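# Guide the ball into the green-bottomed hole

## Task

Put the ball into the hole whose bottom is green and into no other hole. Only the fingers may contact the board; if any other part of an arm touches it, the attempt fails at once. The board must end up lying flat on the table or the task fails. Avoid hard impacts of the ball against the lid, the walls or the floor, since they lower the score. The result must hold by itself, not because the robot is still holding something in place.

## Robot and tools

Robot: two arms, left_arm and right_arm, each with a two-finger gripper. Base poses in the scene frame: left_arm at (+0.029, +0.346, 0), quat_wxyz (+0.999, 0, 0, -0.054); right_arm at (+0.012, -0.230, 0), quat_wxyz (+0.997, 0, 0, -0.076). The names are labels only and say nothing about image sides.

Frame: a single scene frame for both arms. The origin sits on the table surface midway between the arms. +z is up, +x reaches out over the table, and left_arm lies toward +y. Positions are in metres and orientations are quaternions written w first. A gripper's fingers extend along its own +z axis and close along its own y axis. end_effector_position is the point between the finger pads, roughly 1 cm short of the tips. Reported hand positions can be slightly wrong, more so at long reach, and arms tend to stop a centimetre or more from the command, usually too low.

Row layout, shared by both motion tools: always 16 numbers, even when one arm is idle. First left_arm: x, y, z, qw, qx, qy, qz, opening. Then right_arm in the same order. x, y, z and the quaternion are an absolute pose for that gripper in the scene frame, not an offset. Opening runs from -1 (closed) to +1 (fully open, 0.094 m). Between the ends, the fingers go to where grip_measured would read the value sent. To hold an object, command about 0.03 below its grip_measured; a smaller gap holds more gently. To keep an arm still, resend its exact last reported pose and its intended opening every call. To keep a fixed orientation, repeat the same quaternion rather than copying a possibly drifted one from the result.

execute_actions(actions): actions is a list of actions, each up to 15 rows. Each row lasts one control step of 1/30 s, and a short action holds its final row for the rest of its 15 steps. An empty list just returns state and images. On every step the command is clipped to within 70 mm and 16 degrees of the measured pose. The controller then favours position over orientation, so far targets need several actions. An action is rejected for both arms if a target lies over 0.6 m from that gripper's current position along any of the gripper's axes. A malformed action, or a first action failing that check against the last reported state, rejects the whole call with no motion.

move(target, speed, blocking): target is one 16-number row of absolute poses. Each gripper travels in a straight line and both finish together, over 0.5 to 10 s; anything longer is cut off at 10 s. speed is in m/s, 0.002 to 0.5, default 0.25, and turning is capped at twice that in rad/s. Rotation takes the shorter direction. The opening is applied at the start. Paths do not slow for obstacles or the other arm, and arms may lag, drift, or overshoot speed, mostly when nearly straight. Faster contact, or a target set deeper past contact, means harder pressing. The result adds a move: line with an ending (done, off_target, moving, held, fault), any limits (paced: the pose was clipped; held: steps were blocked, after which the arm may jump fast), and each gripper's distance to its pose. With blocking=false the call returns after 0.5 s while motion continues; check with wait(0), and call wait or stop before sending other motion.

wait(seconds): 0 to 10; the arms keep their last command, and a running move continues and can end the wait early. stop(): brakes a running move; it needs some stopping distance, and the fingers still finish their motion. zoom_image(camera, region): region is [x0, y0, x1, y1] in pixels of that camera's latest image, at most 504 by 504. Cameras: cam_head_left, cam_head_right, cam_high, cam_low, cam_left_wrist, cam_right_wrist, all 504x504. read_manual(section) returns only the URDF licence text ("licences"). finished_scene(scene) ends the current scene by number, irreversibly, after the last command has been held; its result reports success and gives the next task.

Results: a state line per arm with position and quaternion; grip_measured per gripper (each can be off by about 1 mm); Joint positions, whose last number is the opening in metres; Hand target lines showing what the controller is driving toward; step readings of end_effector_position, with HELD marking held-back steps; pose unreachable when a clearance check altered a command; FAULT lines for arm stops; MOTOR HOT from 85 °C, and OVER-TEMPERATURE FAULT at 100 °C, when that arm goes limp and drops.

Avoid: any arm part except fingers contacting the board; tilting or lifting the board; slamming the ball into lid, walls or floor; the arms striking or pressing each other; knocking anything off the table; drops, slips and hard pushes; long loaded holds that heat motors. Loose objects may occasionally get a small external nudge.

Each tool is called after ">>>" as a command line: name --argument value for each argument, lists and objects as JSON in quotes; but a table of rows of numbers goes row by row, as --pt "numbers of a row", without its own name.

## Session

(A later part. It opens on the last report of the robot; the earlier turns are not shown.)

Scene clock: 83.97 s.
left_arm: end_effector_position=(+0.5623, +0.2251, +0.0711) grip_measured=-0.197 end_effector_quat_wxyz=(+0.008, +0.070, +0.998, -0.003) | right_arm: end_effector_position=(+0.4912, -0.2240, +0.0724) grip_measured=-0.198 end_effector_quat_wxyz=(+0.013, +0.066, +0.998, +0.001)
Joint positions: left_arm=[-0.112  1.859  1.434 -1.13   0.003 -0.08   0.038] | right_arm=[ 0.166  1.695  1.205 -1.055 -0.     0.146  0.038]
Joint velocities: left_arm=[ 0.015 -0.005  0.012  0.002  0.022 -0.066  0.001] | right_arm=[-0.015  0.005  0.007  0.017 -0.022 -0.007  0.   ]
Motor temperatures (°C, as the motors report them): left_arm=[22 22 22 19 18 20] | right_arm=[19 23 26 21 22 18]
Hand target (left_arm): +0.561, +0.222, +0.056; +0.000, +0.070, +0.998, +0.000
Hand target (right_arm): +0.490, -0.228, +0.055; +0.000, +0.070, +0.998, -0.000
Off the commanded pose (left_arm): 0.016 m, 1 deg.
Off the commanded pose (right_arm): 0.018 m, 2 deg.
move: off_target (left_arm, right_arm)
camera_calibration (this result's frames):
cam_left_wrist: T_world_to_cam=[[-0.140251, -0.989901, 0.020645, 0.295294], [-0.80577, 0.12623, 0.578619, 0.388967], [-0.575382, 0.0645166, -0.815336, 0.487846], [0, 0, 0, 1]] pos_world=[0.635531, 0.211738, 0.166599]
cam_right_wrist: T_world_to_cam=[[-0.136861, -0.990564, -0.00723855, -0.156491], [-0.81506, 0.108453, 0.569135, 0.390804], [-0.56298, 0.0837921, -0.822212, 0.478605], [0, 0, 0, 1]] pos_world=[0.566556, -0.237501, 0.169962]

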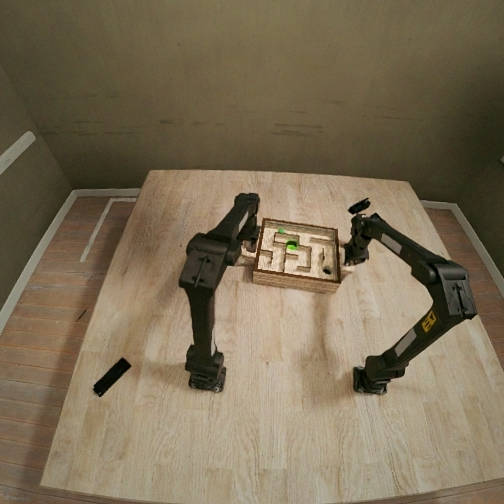

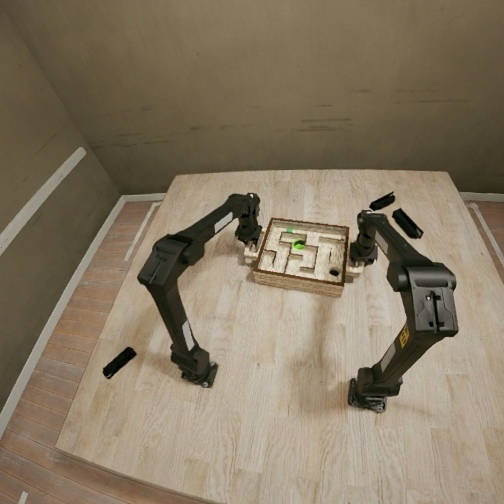

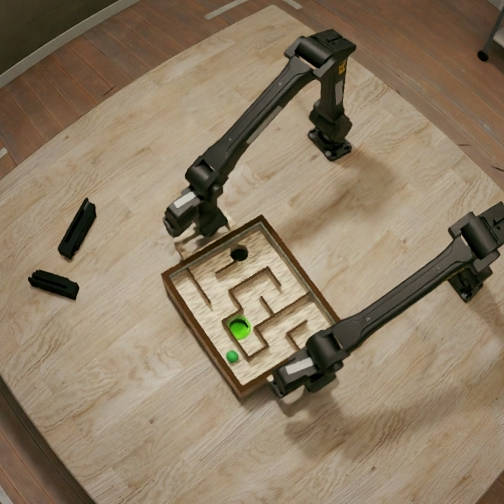

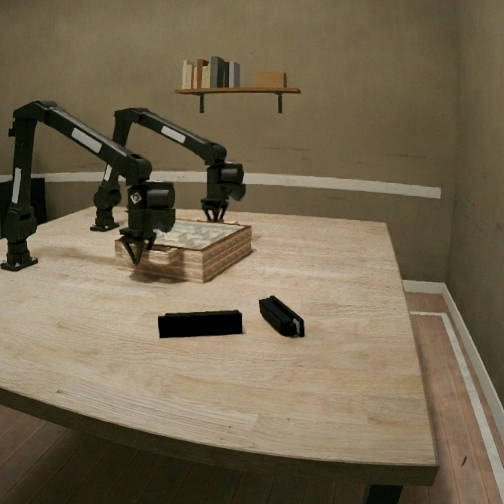

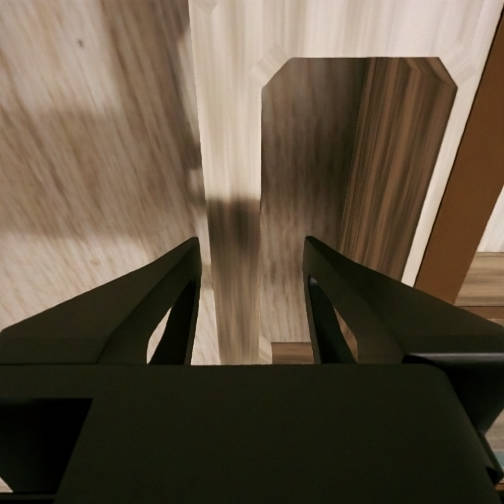

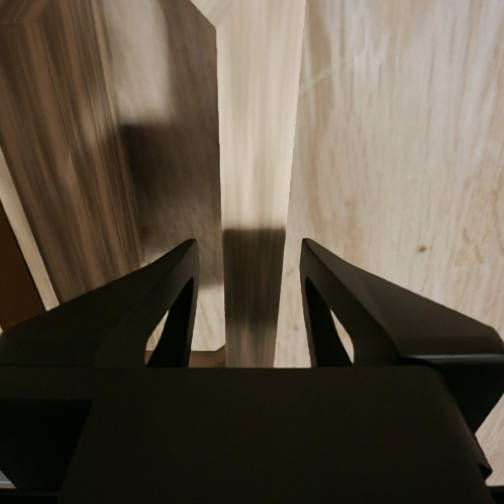

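>>> move --target '[0.562,0.226,0.045,0,0.07,0.9976,0,-0.2,0.49,-0.226,0.043,0,0.07,0.9976,0,-0.2]' --speed 0.04

>>> move --target '[0.562,0.226,0.045,0,0.07,0.9976,0,-0.75,0.49,-0.226,0.043,0,0.07,0.9976,0,-0.75]'

Scene clock: 89.10 s.
left_arm: end_effector_position=(+0.5619, +0.2252, +0.0616) grip_measured=-0.197 end_effector_quat_wxyz=(+0.008, +0.070, +0.997, -0.003) | right_arm: end_effector_position=(+0.4915, -0.2240, +0.0601) grip_measured=-0.198 end_effector_quat_wxyz=(+0.012, +0.066, +0.998, +0.001)
Joint positions: left_arm=[-0.112  1.868  1.42  -1.106  0.003 -0.08   0.038] | right_arm=[ 0.166  1.712  1.191 -1.026 -0.     0.146  0.038]
Joint velocities: left_arm=[-0.015 -0.015  0.012  0.017  0.037 -0.007  0.001] | right_arm=[ 0.005 -0.005  0.007 -0.007  0.007 -0.007  0.001]
Motor temperatures (°C, as the motors report them): left_arm=[22 22 21 19 18 20] | right_arm=[19 23 26 21 22 18]
Hand target (left_arm): +0.561, +0.226, +0.046; +0.000, +0.070, +0.998, -0.000
Hand target (right_arm): +0.490, -0.226, +0.043; -0.000, +0.070, +0.998, -0.000
Off the commanded pose (left_arm): 0.017 m, 1 deg.
Off the commanded pose (right_arm): 0.017 m, 1 deg.
move: off_target (left_arm, right_arm)
camera_calibration (this result's frames):
cam_left_wrist: T_world_to_cam=[[-0.140274, -0.989896, 0.0207362, 0.295527], [-0.806416, 0.126375, 0.577688, 0.394494], [-0.574471, 0.0643124, -0.815995, 0.479485], [0, 0, 0, 1]] pos_world=[0.635032, 0.21185, 0.157235]
cam_right_wrist: T_world_to_cam=[[-0.136869, -0.990564, -0.00706585, -0.156542], [-0.814408, 0.108463, 0.570066, 0.3977], [-0.56392, 0.0837787, -0.821569, 0.469036], [0, 0, 0, 1]] pos_world=[0.566964, -0.237496, 0.157525]

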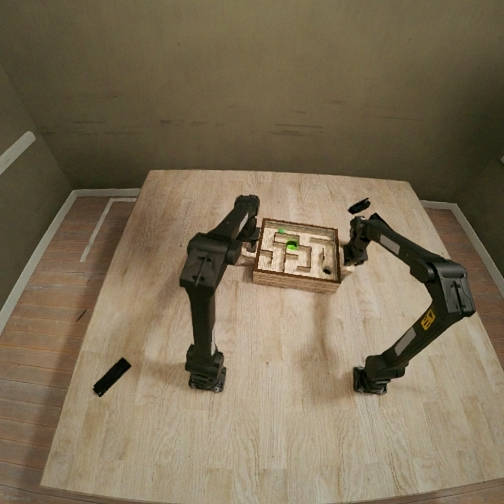

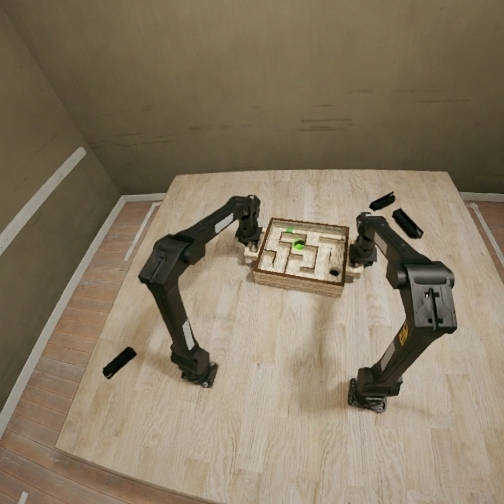

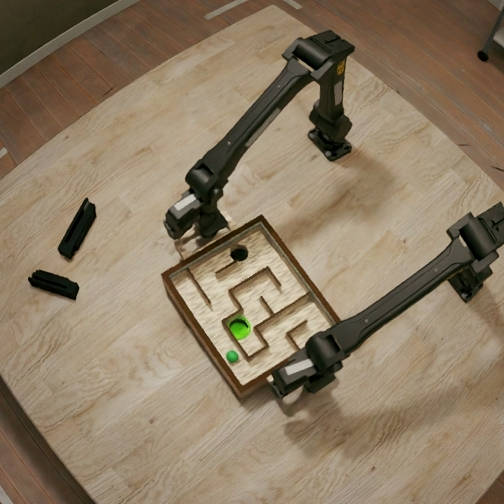

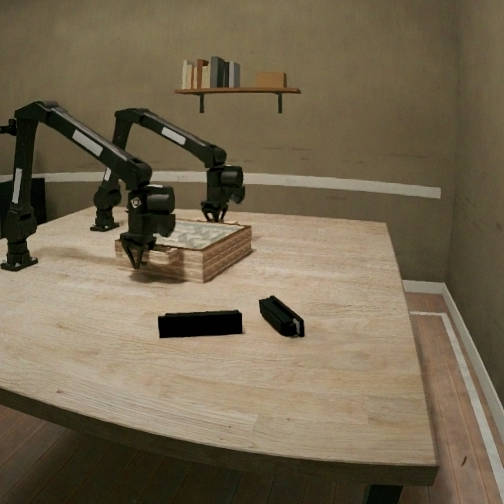

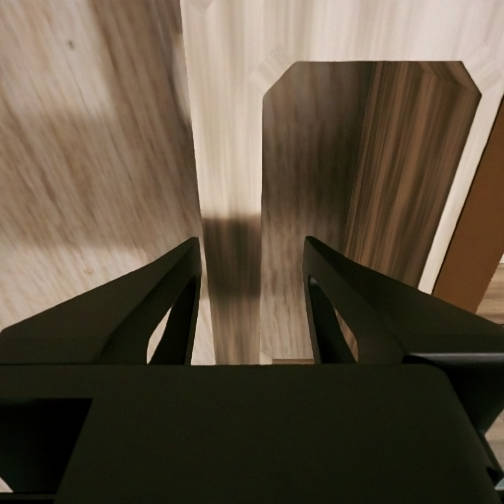

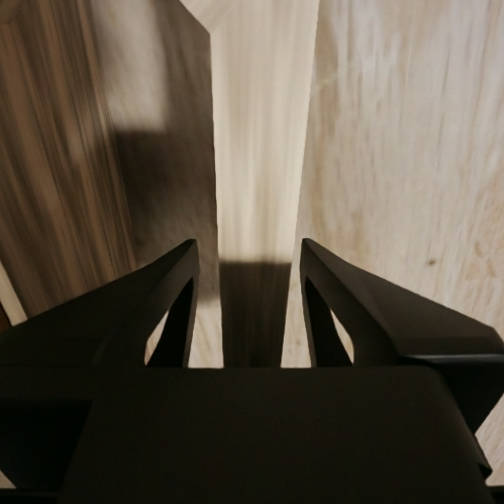

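Scene clock: 89.80 s.
left_arm: end_effector_position=(+0.5625, +0.2287, +0.0615) grip_measured=-0.711 end_effector_quat_wxyz=(+0.008, +0.068, +0.998, +0.000) | right_arm: end_effector_position=(+0.4915, -0.2252, +0.0601) grip_measured=-0.717 end_effector_quat_wxyz=(+0.012, +0.073, +0.997, +0.001)
Joint positions: left_arm=[-0.108  1.868  1.42  -1.106 -0.003 -0.08   0.014] | right_arm=[ 0.164  1.712  1.191 -1.026  0.001  0.159  0.013]
Joint velocities: left_arm=[ 0.015 -0.015 -0.007 -0.012 -0.037  0.007  0.   ] | right_arm=[-0.015 -0.005  0.017 -0.002 -0.051 -0.037 -0.001]
Motor temperatures (°C, as the motors report them): left_arm=[22 22 21 19 18 20] | right_arm=[19 23 26 21 22 18]
Hand target (left_arm): +0.561, +0.226, +0.045; -0.000, +0.070, +0.998, +0.000
Hand target (right_arm): +0.490, -0.226, +0.043; +0.000, +0.070, +0.998, -0.000
Off the commanded pose (left_arm): 0.017 m, 1 deg.
Off the commanded pose (right_arm): 0.017 m, 1 deg.
move: off_target (left_arm, right_arm)
camera_calibration (this result's frames):
cam_left_wrist: T_world_to_cam=[[-0.135661, -0.990642, 0.0150036, 0.296942], [-0.807491, 0.119329, 0.577685, 0.396839], [-0.574069, 0.0662541, -0.816122, 0.47884], [0, 0, 0, 1]] pos_world=[0.635615, 0.215084, 0.157089]
cam_right_wrist: T_world_to_cam=[[-0.152377, -0.988305, -0.00589149, -0.149645], [-0.812615, 0.121892, 0.569912, 0.399991], [-0.562529, 0.0916291, -0.821684, 0.470234], [0, 0, 0, 1]] pos_world=[0.566757, -0.239738, 0.157543]

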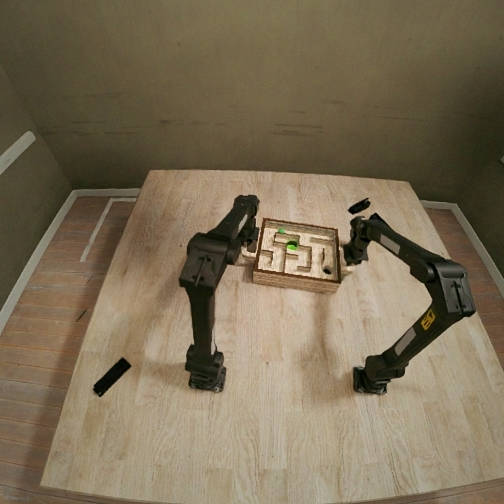

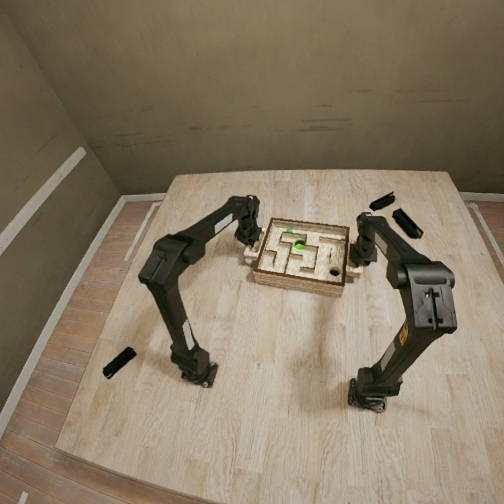

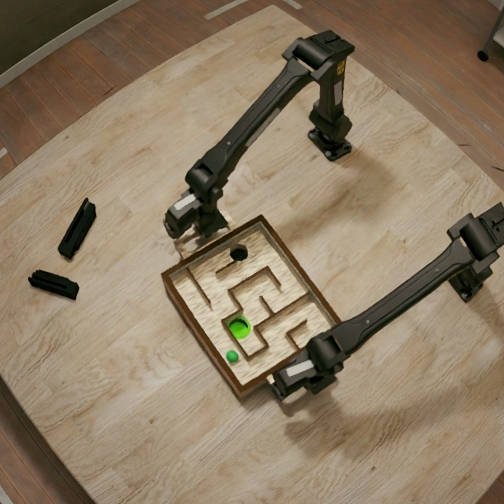

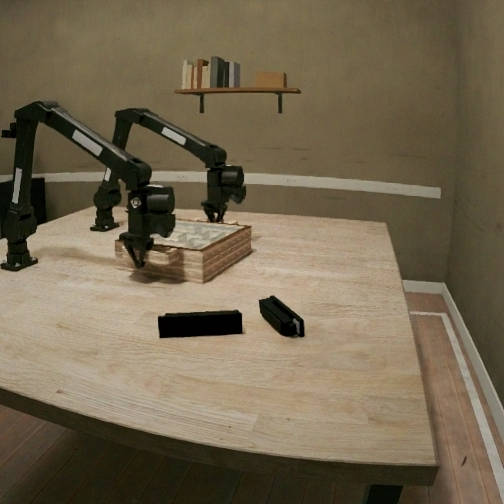

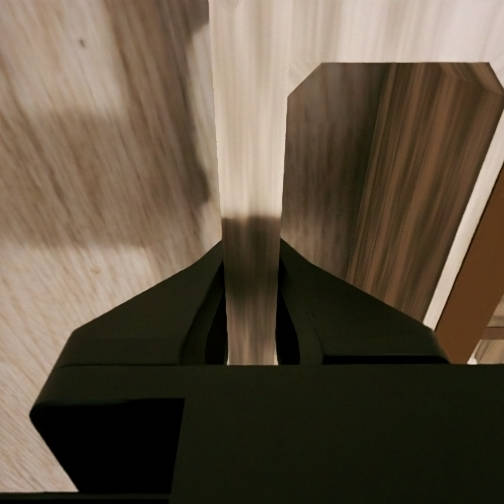

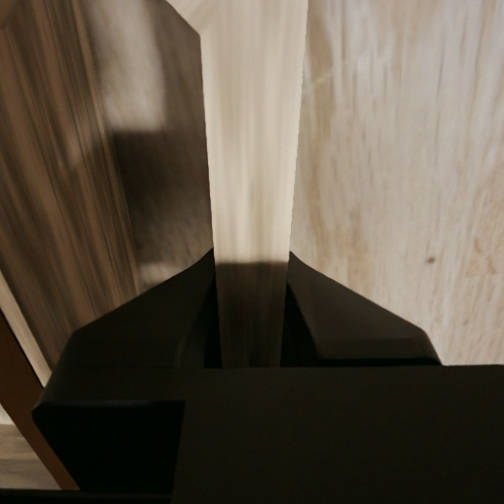

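>>> move --target '[0.562,0.228,0.08,0.035,0.07,0.997,-0.002,-0.75,0.491,-0.225,0.08,0.035,0.07,0.997,-0.002,-0.75]' --speed 0.02

>>> zoom_image --camera "cam_high" --region '[140, 200, 360, 420]'

Scene clock: 107.93 s.
left_arm: end_effector_position=(+0.5585, +0.2295, +0.0617) grip_measured=-0.711 end_effector_quat_wxyz=(+0.012, +0.068, +0.998, -0.000) | right_arm: end_effector_position=(+0.4884, -0.2253, +0.0604) grip_measured=-0.717 end_effector_quat_wxyz=(+0.013, +0.074, +0.997, -0.000)
Joint positions: left_arm=[-0.108  1.853  1.399 -1.092 -0.003 -0.08   0.014] | right_arm=[ 0.165  1.704  1.181 -1.023  0.003  0.16   0.013]
Joint velocities: left_arm=[-0.005  0.005 -0.007 -0.012  0.007 -0.066 -0.   ] | right_arm=[ 0.005 -0.005 -0.002  0.012  0.037  0.051 -0.   ]
Motor temperatures (°C, as the motors report them): left_arm=[22 22 21 19 18 20] | right_arm=[19 23 25 21 22 18]
Hand target (left_arm): +0.562, +0.228, +0.080; +0.035, +0.070, +0.997, -0.002
Hand target (right_arm): +0.491, -0.225, +0.080; +0.035, +0.070, +0.997, -0.002
Off the commanded pose (left_arm): 0.019 m, 3 deg.
Off the commanded pose (right_arm): 0.020 m, 3 deg.
move: off_target (left_arm, right_arm)
camera_calibration (this result's frames):
cam_left_wrist: T_world_to_cam=[[-0.135775, -0.990617, 0.0156121, 0.297282], [-0.811772, 0.120269, 0.571455, 0.395952], [-0.567971, 0.064916, -0.820485, 0.473888], [0, 0, 0, 1]] pos_world=[0.630942, 0.216109, 0.157908]
cam_right_wrist: T_world_to_cam=[[-0.153162, -0.98819, -0.00460452, -0.14991], [-0.81318, 0.123387, 0.568783, 0.397913], [-0.561498, 0.0908605, -0.822475, 0.468152], [0, 0, 0, 1]] pos_world=[0.563481, -0.239773, 0.158027]

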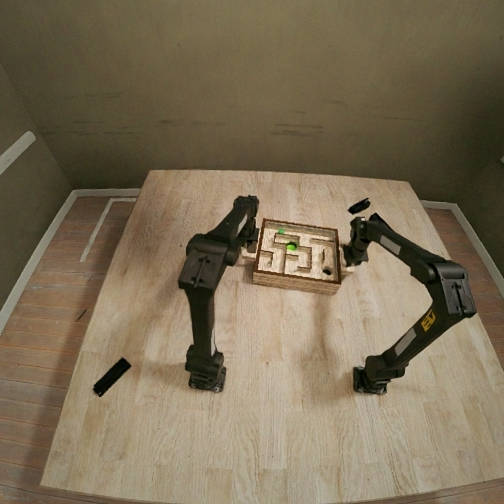

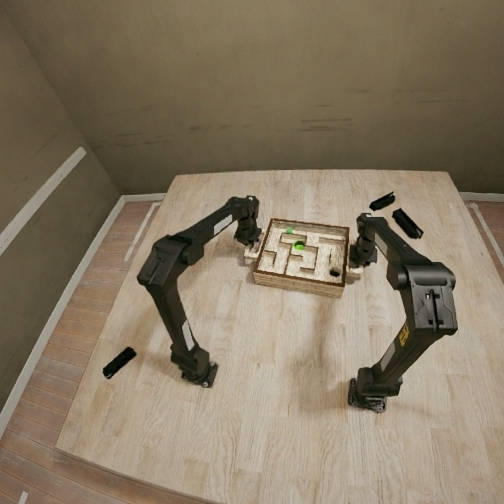

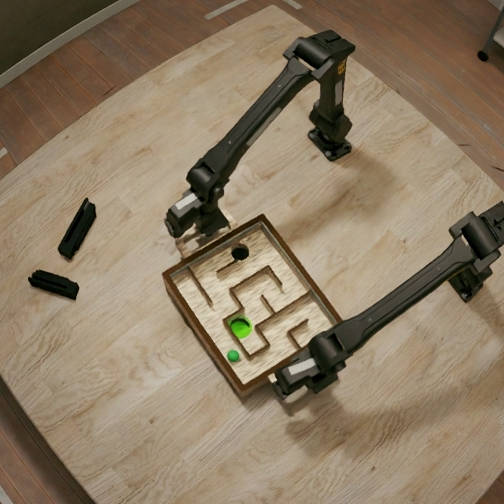

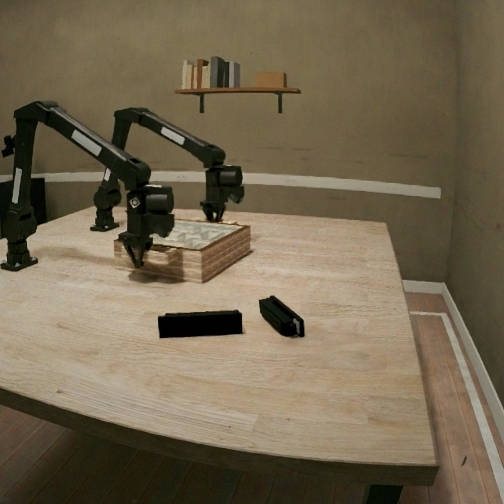

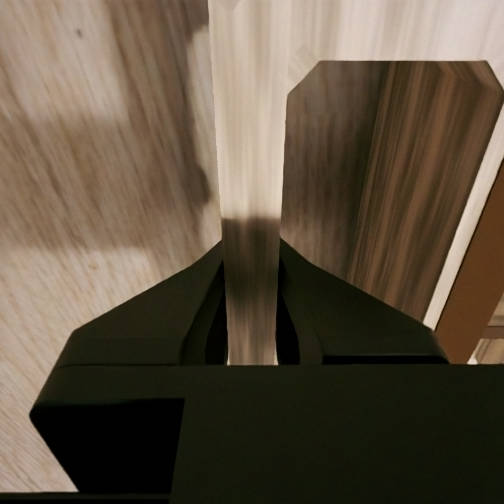

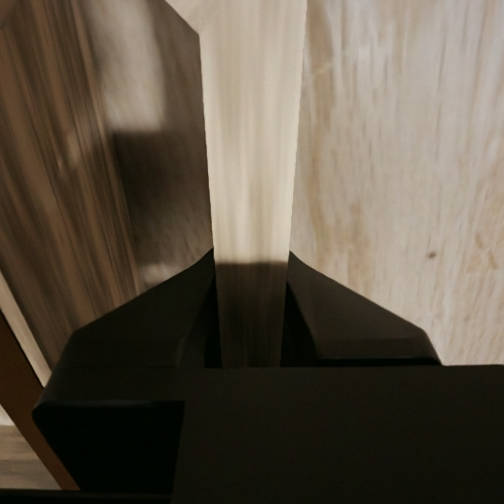

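Region (140, 200, 360, 420) of cam_high's 504x504 image, scaled by 2.291, with more detail than that image has.

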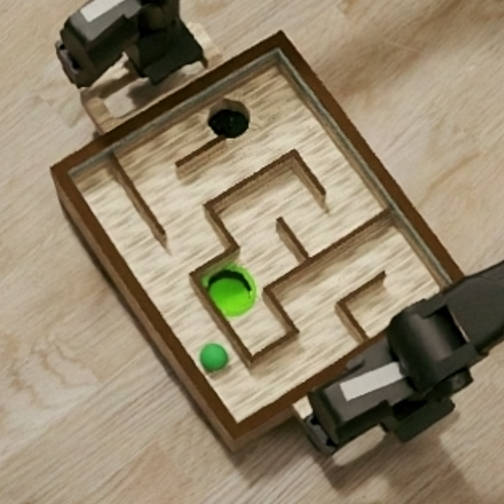

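>>> move --target '[0.562,0.228,0.105,0.05,0.07,0.9963,-0.003,-0.75,0.491,-0.225,0.105,0.05,0.07,0.9963,-0.003,-0.75]' --speed 0.02

>>> zoom_image --camera "cam_high" --region '[140, 200, 360, 420]'

Scene clock: 113.33 s.
left_arm: end_effector_position=(+0.5537, +0.2298, +0.0651) grip_measured=-0.711 end_effector_quat_wxyz=(+0.013, +0.068, +0.998, -0.002) | right_arm: end_effector_position=(+0.4826, -0.2249, +0.0668) grip_measured=-0.717 end_effector_quat_wxyz=(+0.014, +0.074, +0.997, -0.002)
Joint positions: left_arm=[-0.108  1.837  1.385 -1.092  0.    -0.08   0.014] | right_arm=[ 0.167  1.681  1.17  -1.033  0.006  0.162  0.013]
Joint velocities: left_arm=[-0.005 -0.024 -0.002  0.022 -0.022 -0.022 -0.001] | right_arm=[ 0.005 -0.015  0.007  0.007 -0.037 -0.007  0.   ]
Motor temperatures (°C, as the motors report them): left_arm=[22 22 21 19 18 20] | right_arm=[19 23 25 21 22 18]
Hand target (left_arm): +0.562, +0.228, +0.104; +0.050, +0.070, +0.996, -0.003
Hand target (right_arm): +0.489, -0.225, +0.104; +0.050, +0.070, +0.996, -0.003
Off the commanded pose (left_arm): 0.041 m, 4 deg.
Off the commanded pose (right_arm): 0.039 m, 4 deg.
move: off_target (left_arm, right_arm)
camera_calibration (this result's frames):
cam_left_wrist: T_world_to_cam=[[-0.13625, -0.990496, 0.0188047, 0.296909], [-0.812407, 0.122575, 0.570062, 0.390009], [-0.566949, 0.0623939, -0.821386, 0.473971], [0, 0, 0, 1]] pos_world=[0.626017, 0.216709, 0.1614]
cam_right_wrist: T_world_to_cam=[[-0.152869, -0.988245, -0.00152563, -0.15071], [-0.814114, 0.125058, 0.56708, 0.390511], [-0.560223, 0.0879311, -0.823662, 0.46893], [0, 0, 0, 1]] pos_world=[0.557587, -0.239008, 0.164559]

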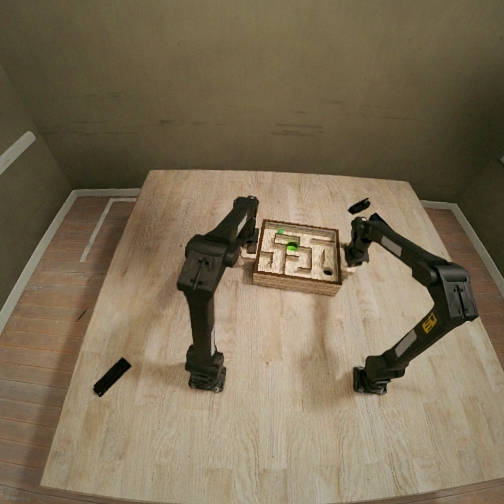

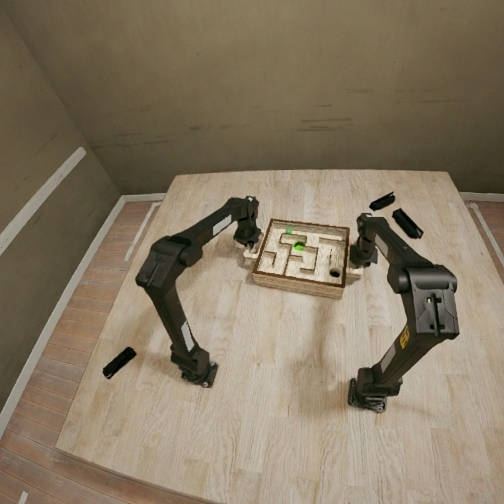

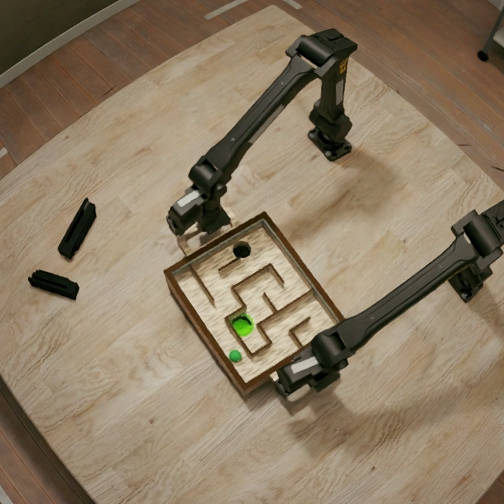

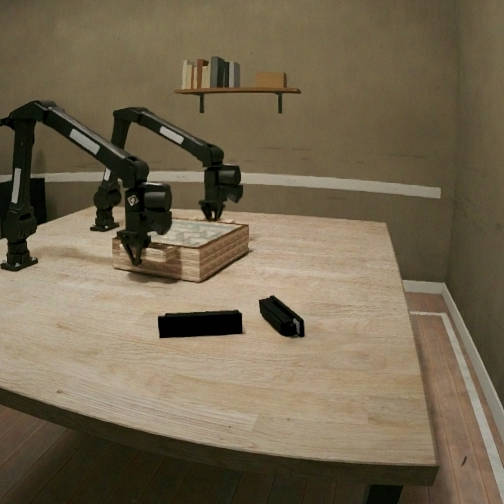

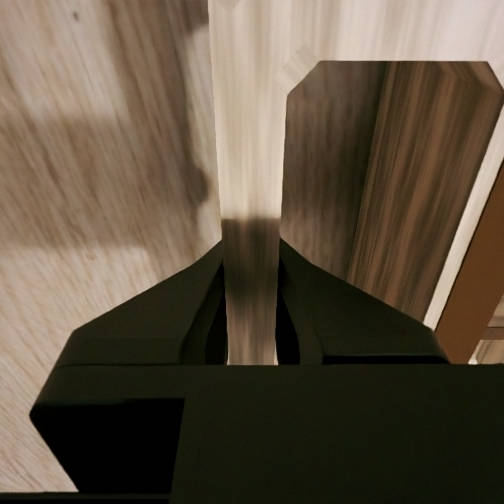

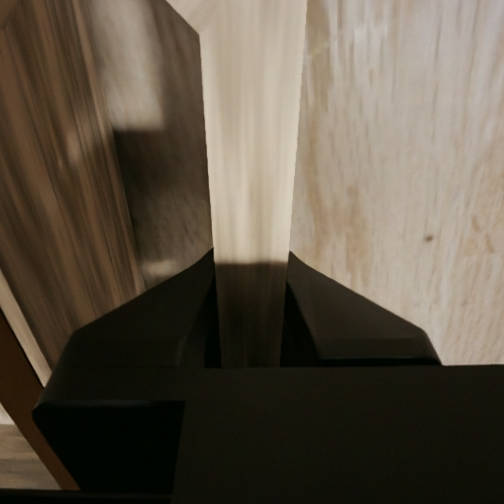

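Region (140, 200, 360, 420) of cam_high's 504x504 image, scaled by 2.291, with more detail than that image has.

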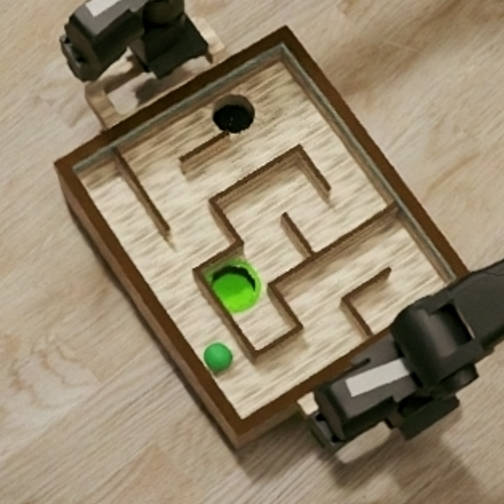

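>>> move --target '[0.56,0.228,0.125,0.09,0.07,0.9935,-0.006,-0.75,0.489,-0.225,0.115,0.09,0.07,0.9935,-0.006,-0.75]' --speed 0.02

>>> zoom_image --camera "cam_high" --region '[140, 200, 360, 420]'

Scene clock: 122.97 s.
left_arm: end_effector_position=(+0.5447, +0.2309, +0.0831) grip_measured=-0.711 end_effector_quat_wxyz=(+0.036, +0.069, +0.997, -0.003) | right_arm: end_effector_position=(+0.4740, -0.2236, +0.0801) grip_measured=-0.717 end_effector_quat_wxyz=(+0.040, +0.074, +0.996, -0.003)
Joint positions: left_arm=[-0.111  1.77   1.338 -1.066 -0.005 -0.081  0.014] | right_arm=[ 0.173  1.614  1.121 -0.998  0.013  0.169  0.013]
Joint velocities: left_arm=[-0.005 -0.015 -0.007 -0.022  0.007  0.022 -0.   ] | right_arm=[-0.024  0.005 -0.002 -0.012  0.022  0.066 -0.   ]
Motor temperatures (°C, as the motors report them): left_arm=[22 23 22 19 18 20] | right_arm=[19 23 26 21 22 18]
Hand target (left_arm): +0.559, +0.228, +0.124; +0.090, +0.071, +0.993, -0.006
Hand target (right_arm): +0.487, -0.225, +0.115; +0.090, +0.069, +0.994, -0.006
Off the commanded pose (left_arm): 0.045 m, 6 deg.
Off the commanded pose (right_arm): 0.038 m, 6 deg.
move: off_target (left_arm, right_arm)
camera_calibration (this result's frames):
cam_left_wrist: T_world_to_cam=[[-0.139474, -0.990076, 0.0172333, 0.298186], [-0.837757, 0.127259, 0.531006, 0.388258], [-0.527929, 0.059624, -0.847193, 0.465146], [0, 0, 0, 1]] pos_world=[0.612419, 0.218083, 0.182763]
cam_right_wrist: T_world_to_cam=[[-0.153858, -0.988086, -0.00381182, -0.150065], [-0.842952, 0.129244, 0.522234, 0.39397], [-0.515519, 0.0835629, -0.852794, 0.455136], [0, 0, 0, 1]] pos_world=[0.54364, -0.237228, 0.181821]

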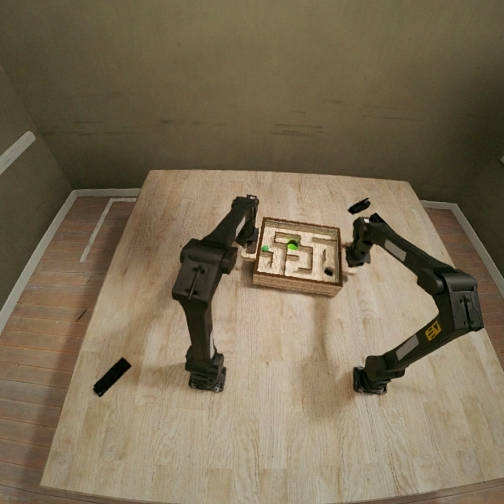

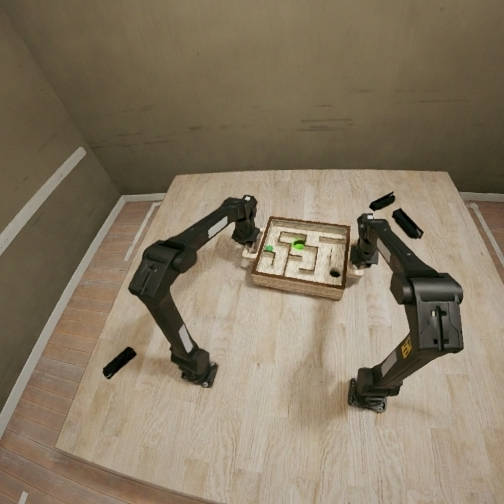

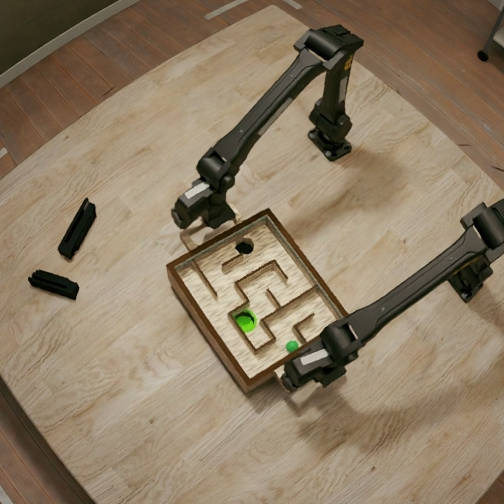

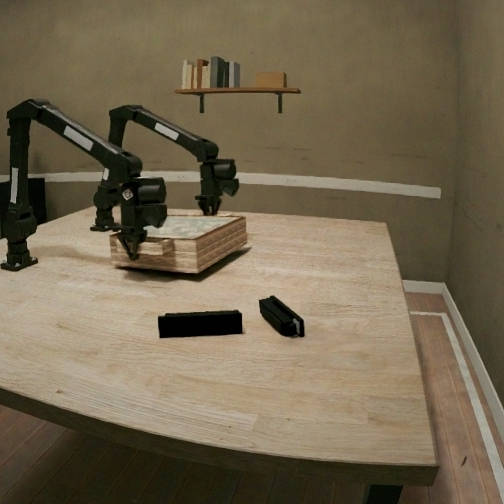

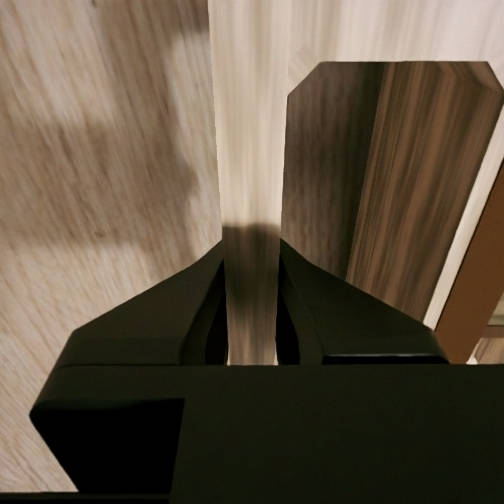

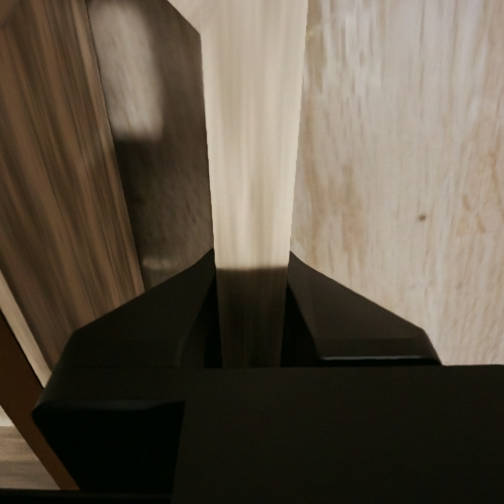

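Region (140, 200, 360, 420) of cam_high's 504x504 image, scaled by 2.291, with more detail than that image has.

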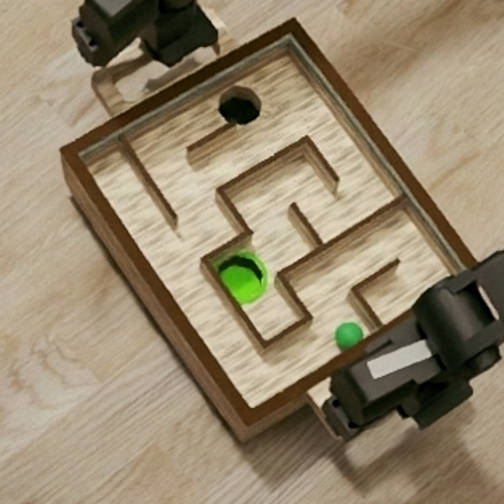

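>>> move --target '[0.56,0.228,0.128,-0.02,0.07,0.9973,0.001,-0.75,0.489,-0.225,0.11,-0.02,0.07,0.9973,0.001,-0.75]' --speed 0.03

>>> zoom_image --camera "cam_high" --region '[140, 200, 360, 420]'

Scene clock: 135.40 s.
left_arm: end_effector_position=(+0.5322, +0.2323, +0.0914) grip_measured=-0.711 end_effector_quat_wxyz=(-0.057, +0.068, +0.996, +0.007) | right_arm: end_effector_position=(+0.4588, -0.2214, +0.0870) grip_measured=-0.717 end_effector_quat_wxyz=(-0.051, +0.074, +0.996, +0.001)
Joint positions: left_arm=[-0.111  1.842  1.463 -1.306  0.003 -0.082  0.014] | right_arm=[ 0.169  1.676  1.22  -1.216 -0.012  0.164  0.013]
Joint velocities: left_arm=[-0.005  0.005 -0.012 -0.027  0.007 -0.007 -0.   ] | right_arm=[-0.015 -0.005 -0.002 -0.027 -0.051  0.037  0.   ]
Motor temperatures (°C, as the motors report them): left_arm=[22 23 23 19 18 20] | right_arm=[19 23 27 21 22 18]
Hand target (left_arm): +0.558, +0.229, +0.128; -0.019, +0.069, +0.997, +0.001
Hand target (right_arm): +0.486, -0.225, +0.111; -0.019, +0.071, +0.997, +0.001
Off the commanded pose (left_arm): 0.046 m, 4 deg.
Off the commanded pose (right_arm): 0.038 m, 4 deg.
move: off_target (left_arm, right_arm)
camera_calibration (this result's frames):
cam_left_wrist: T_world_to_cam=[[-0.135284, -0.990758, 0.00983551, 0.296273], [-0.72593, 0.105869, 0.679572, 0.305075], [-0.674333, 0.084795, -0.733543, 0.527159], [0, 0, 0, 1]] pos_world=[0.617025, 0.216536, 0.17646]
cam_right_wrist: T_world_to_cam=[[-0.153425, -0.988156, 0.00296213, -0.150954], [-0.734318, 0.116018, 0.668817, 0.311811], [-0.661239, 0.100438, -0.743421, 0.514076], [0, 0, 0, 1]] pos_world=[0.545736, -0.236975, 0.174078]

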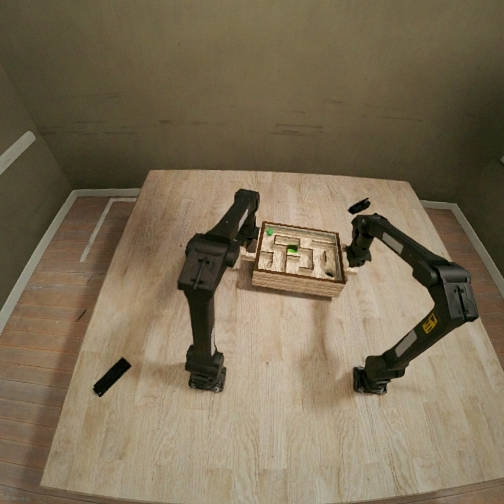

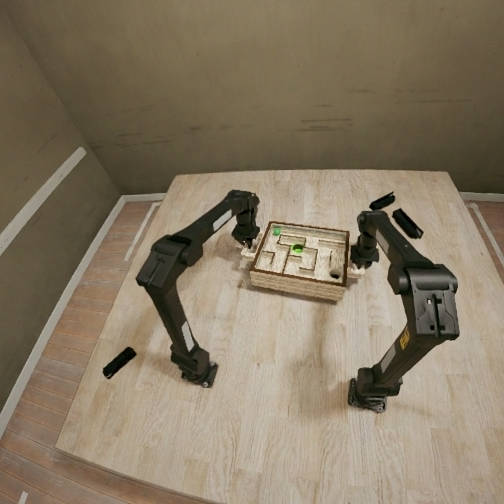

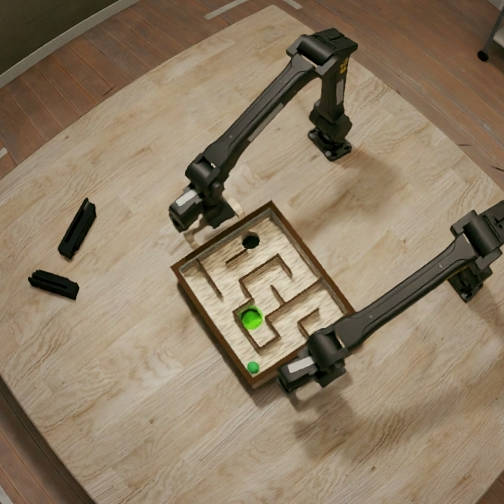

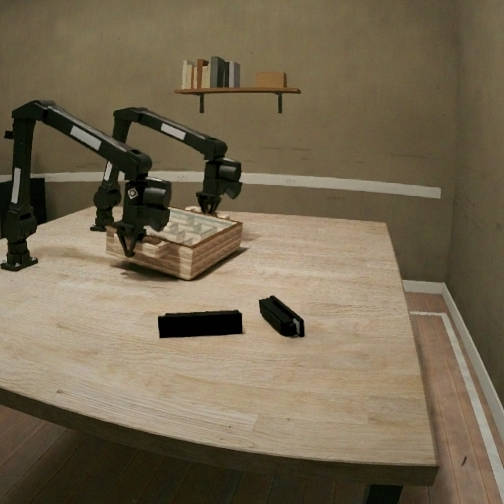

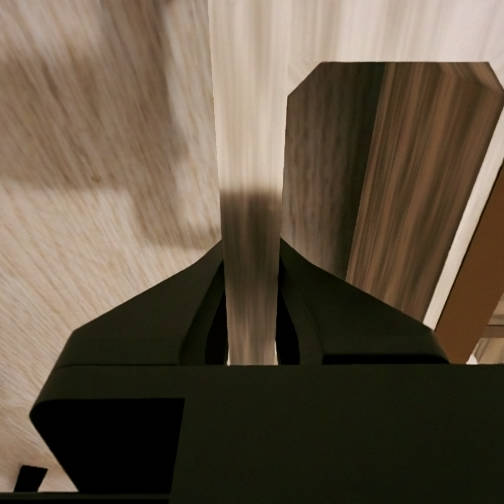

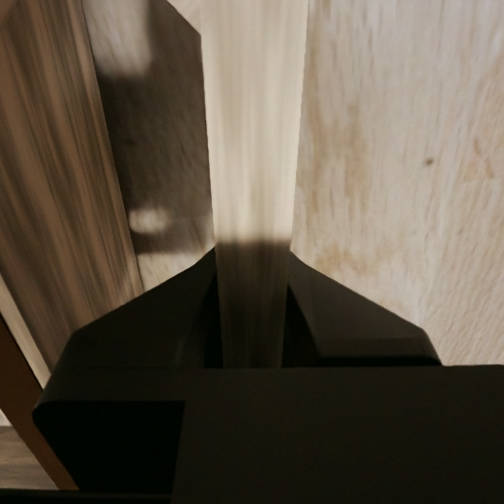

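Region (140, 200, 360, 420) of cam_high's 504x504 image, scaled by 2.291, with more detail than that image has.

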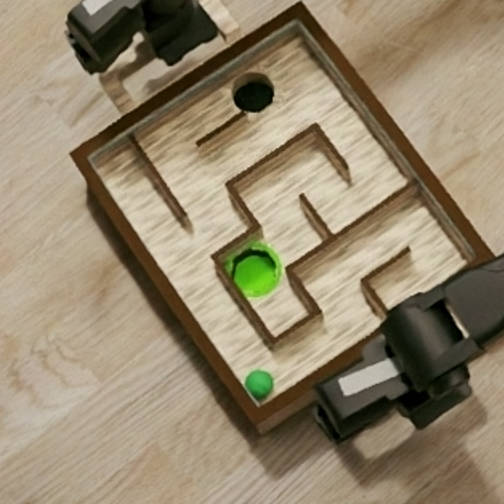

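>>> move --target '[0.56,0.228,0.145,0.02,0.07,0.9973,-0.001,-0.75,0.489,-0.225,0.11,0.02,0.07,0.9973,-0.001,-0.75]' --speed 0.03

>>> zoom_image --camera "cam_high" --region '[140, 200, 360, 420]'

Scene clock: 142.17 s.
left_arm: end_effector_position=(+0.5365, +0.2328, +0.0907) grip_measured=-0.711 end_effector_quat_wxyz=(-0.041, +0.066, +0.997, +0.009) | right_arm: end_effector_position=(+0.4674, -0.2216, +0.0813) grip_measured=-0.717 end_effector_quat_wxyz=(-0.030, +0.071, +0.997, +0.002)
Joint positions: left_arm=[-0.111  1.834  1.451 -1.271 -0.006 -0.088  0.014] | right_arm=[ 0.169  1.678  1.207 -1.16  -0.009  0.158  0.013]
Joint velocities: left_arm=[ 0.005 -0.005 -0.002  0.012 -0.066 -0.066  0.   ] | right_arm=[-0.015 -0.005 -0.007  0.007  0.022  0.037  0.   ]
Motor temperatures (°C, as the motors report them): left_arm=[22 23 24 19 18 20] | right_arm=[19 23 27 21 22 18]
Hand target (left_arm): +0.558, +0.229, +0.144; +0.020, +0.071, +0.997, -0.001
Hand target (right_arm): +0.487, -0.225, +0.111; +0.020, +0.069, +0.997, -0.001
Off the commanded pose (left_arm): 0.059 m, 7 deg.
Off the commanded pose (right_arm): 0.036 m, 6 deg.
move: off_target (left_arm, right_arm)
camera_calibration (this result's frames):
cam_left_wrist: T_world_to_cam=[[-0.13068, -0.991418, 0.00361821, 0.29562], [-0.747878, 0.100973, 0.656112, 0.323688], [-0.650847, 0.0830345, -0.754655, 0.519225], [0, 0, 0, 1]] pos_world=[0.618647, 0.217286, 0.178391]
cam_right_wrist: T_world_to_cam=[[-0.147241, -0.989098, -0.00235303, -0.152531], [-0.762739, 0.112029, 0.636929, 0.336964], [-0.629721, 0.0955766, -0.770919, 0.501972], [0, 0, 0, 1]] pos_world=[0.55066, -0.236594, 0.171999]

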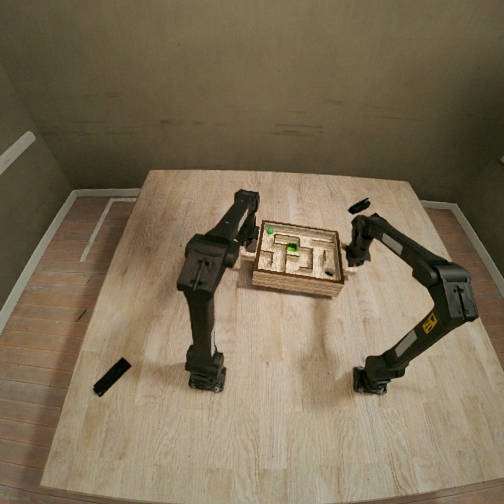

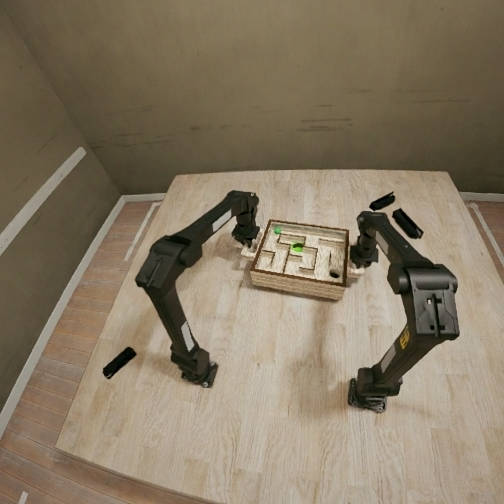

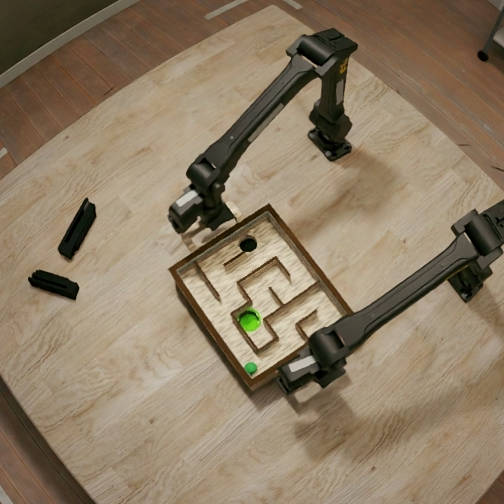

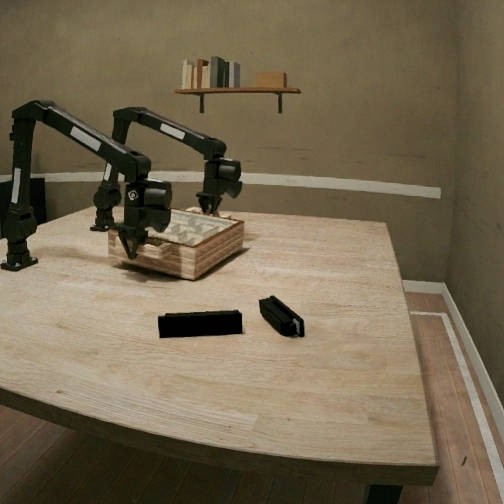

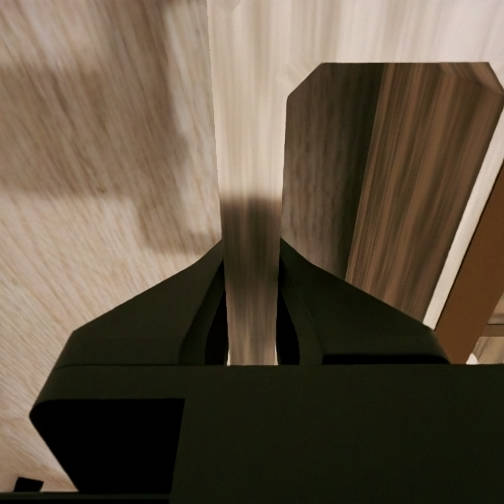

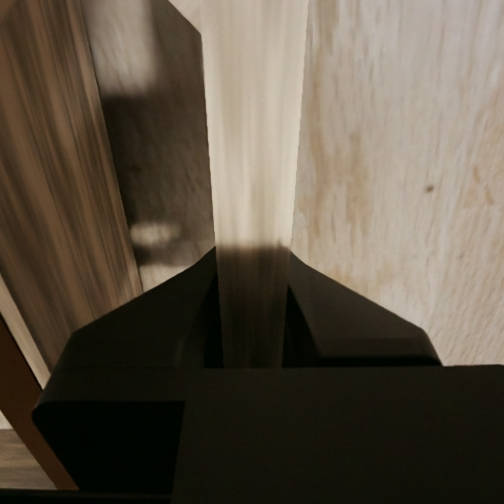

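Region (140, 200, 360, 420) of cam_high's 504x504 image, scaled by 2.291, with more detail than that image has.

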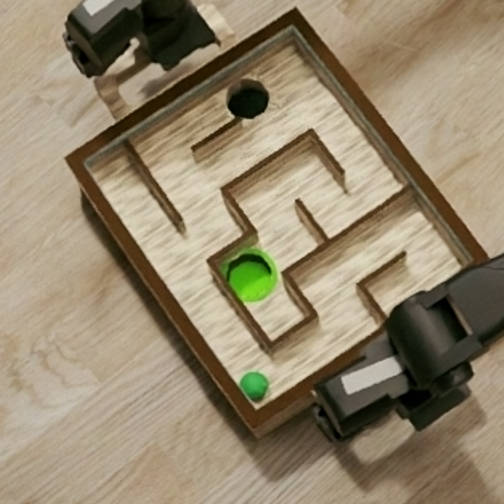

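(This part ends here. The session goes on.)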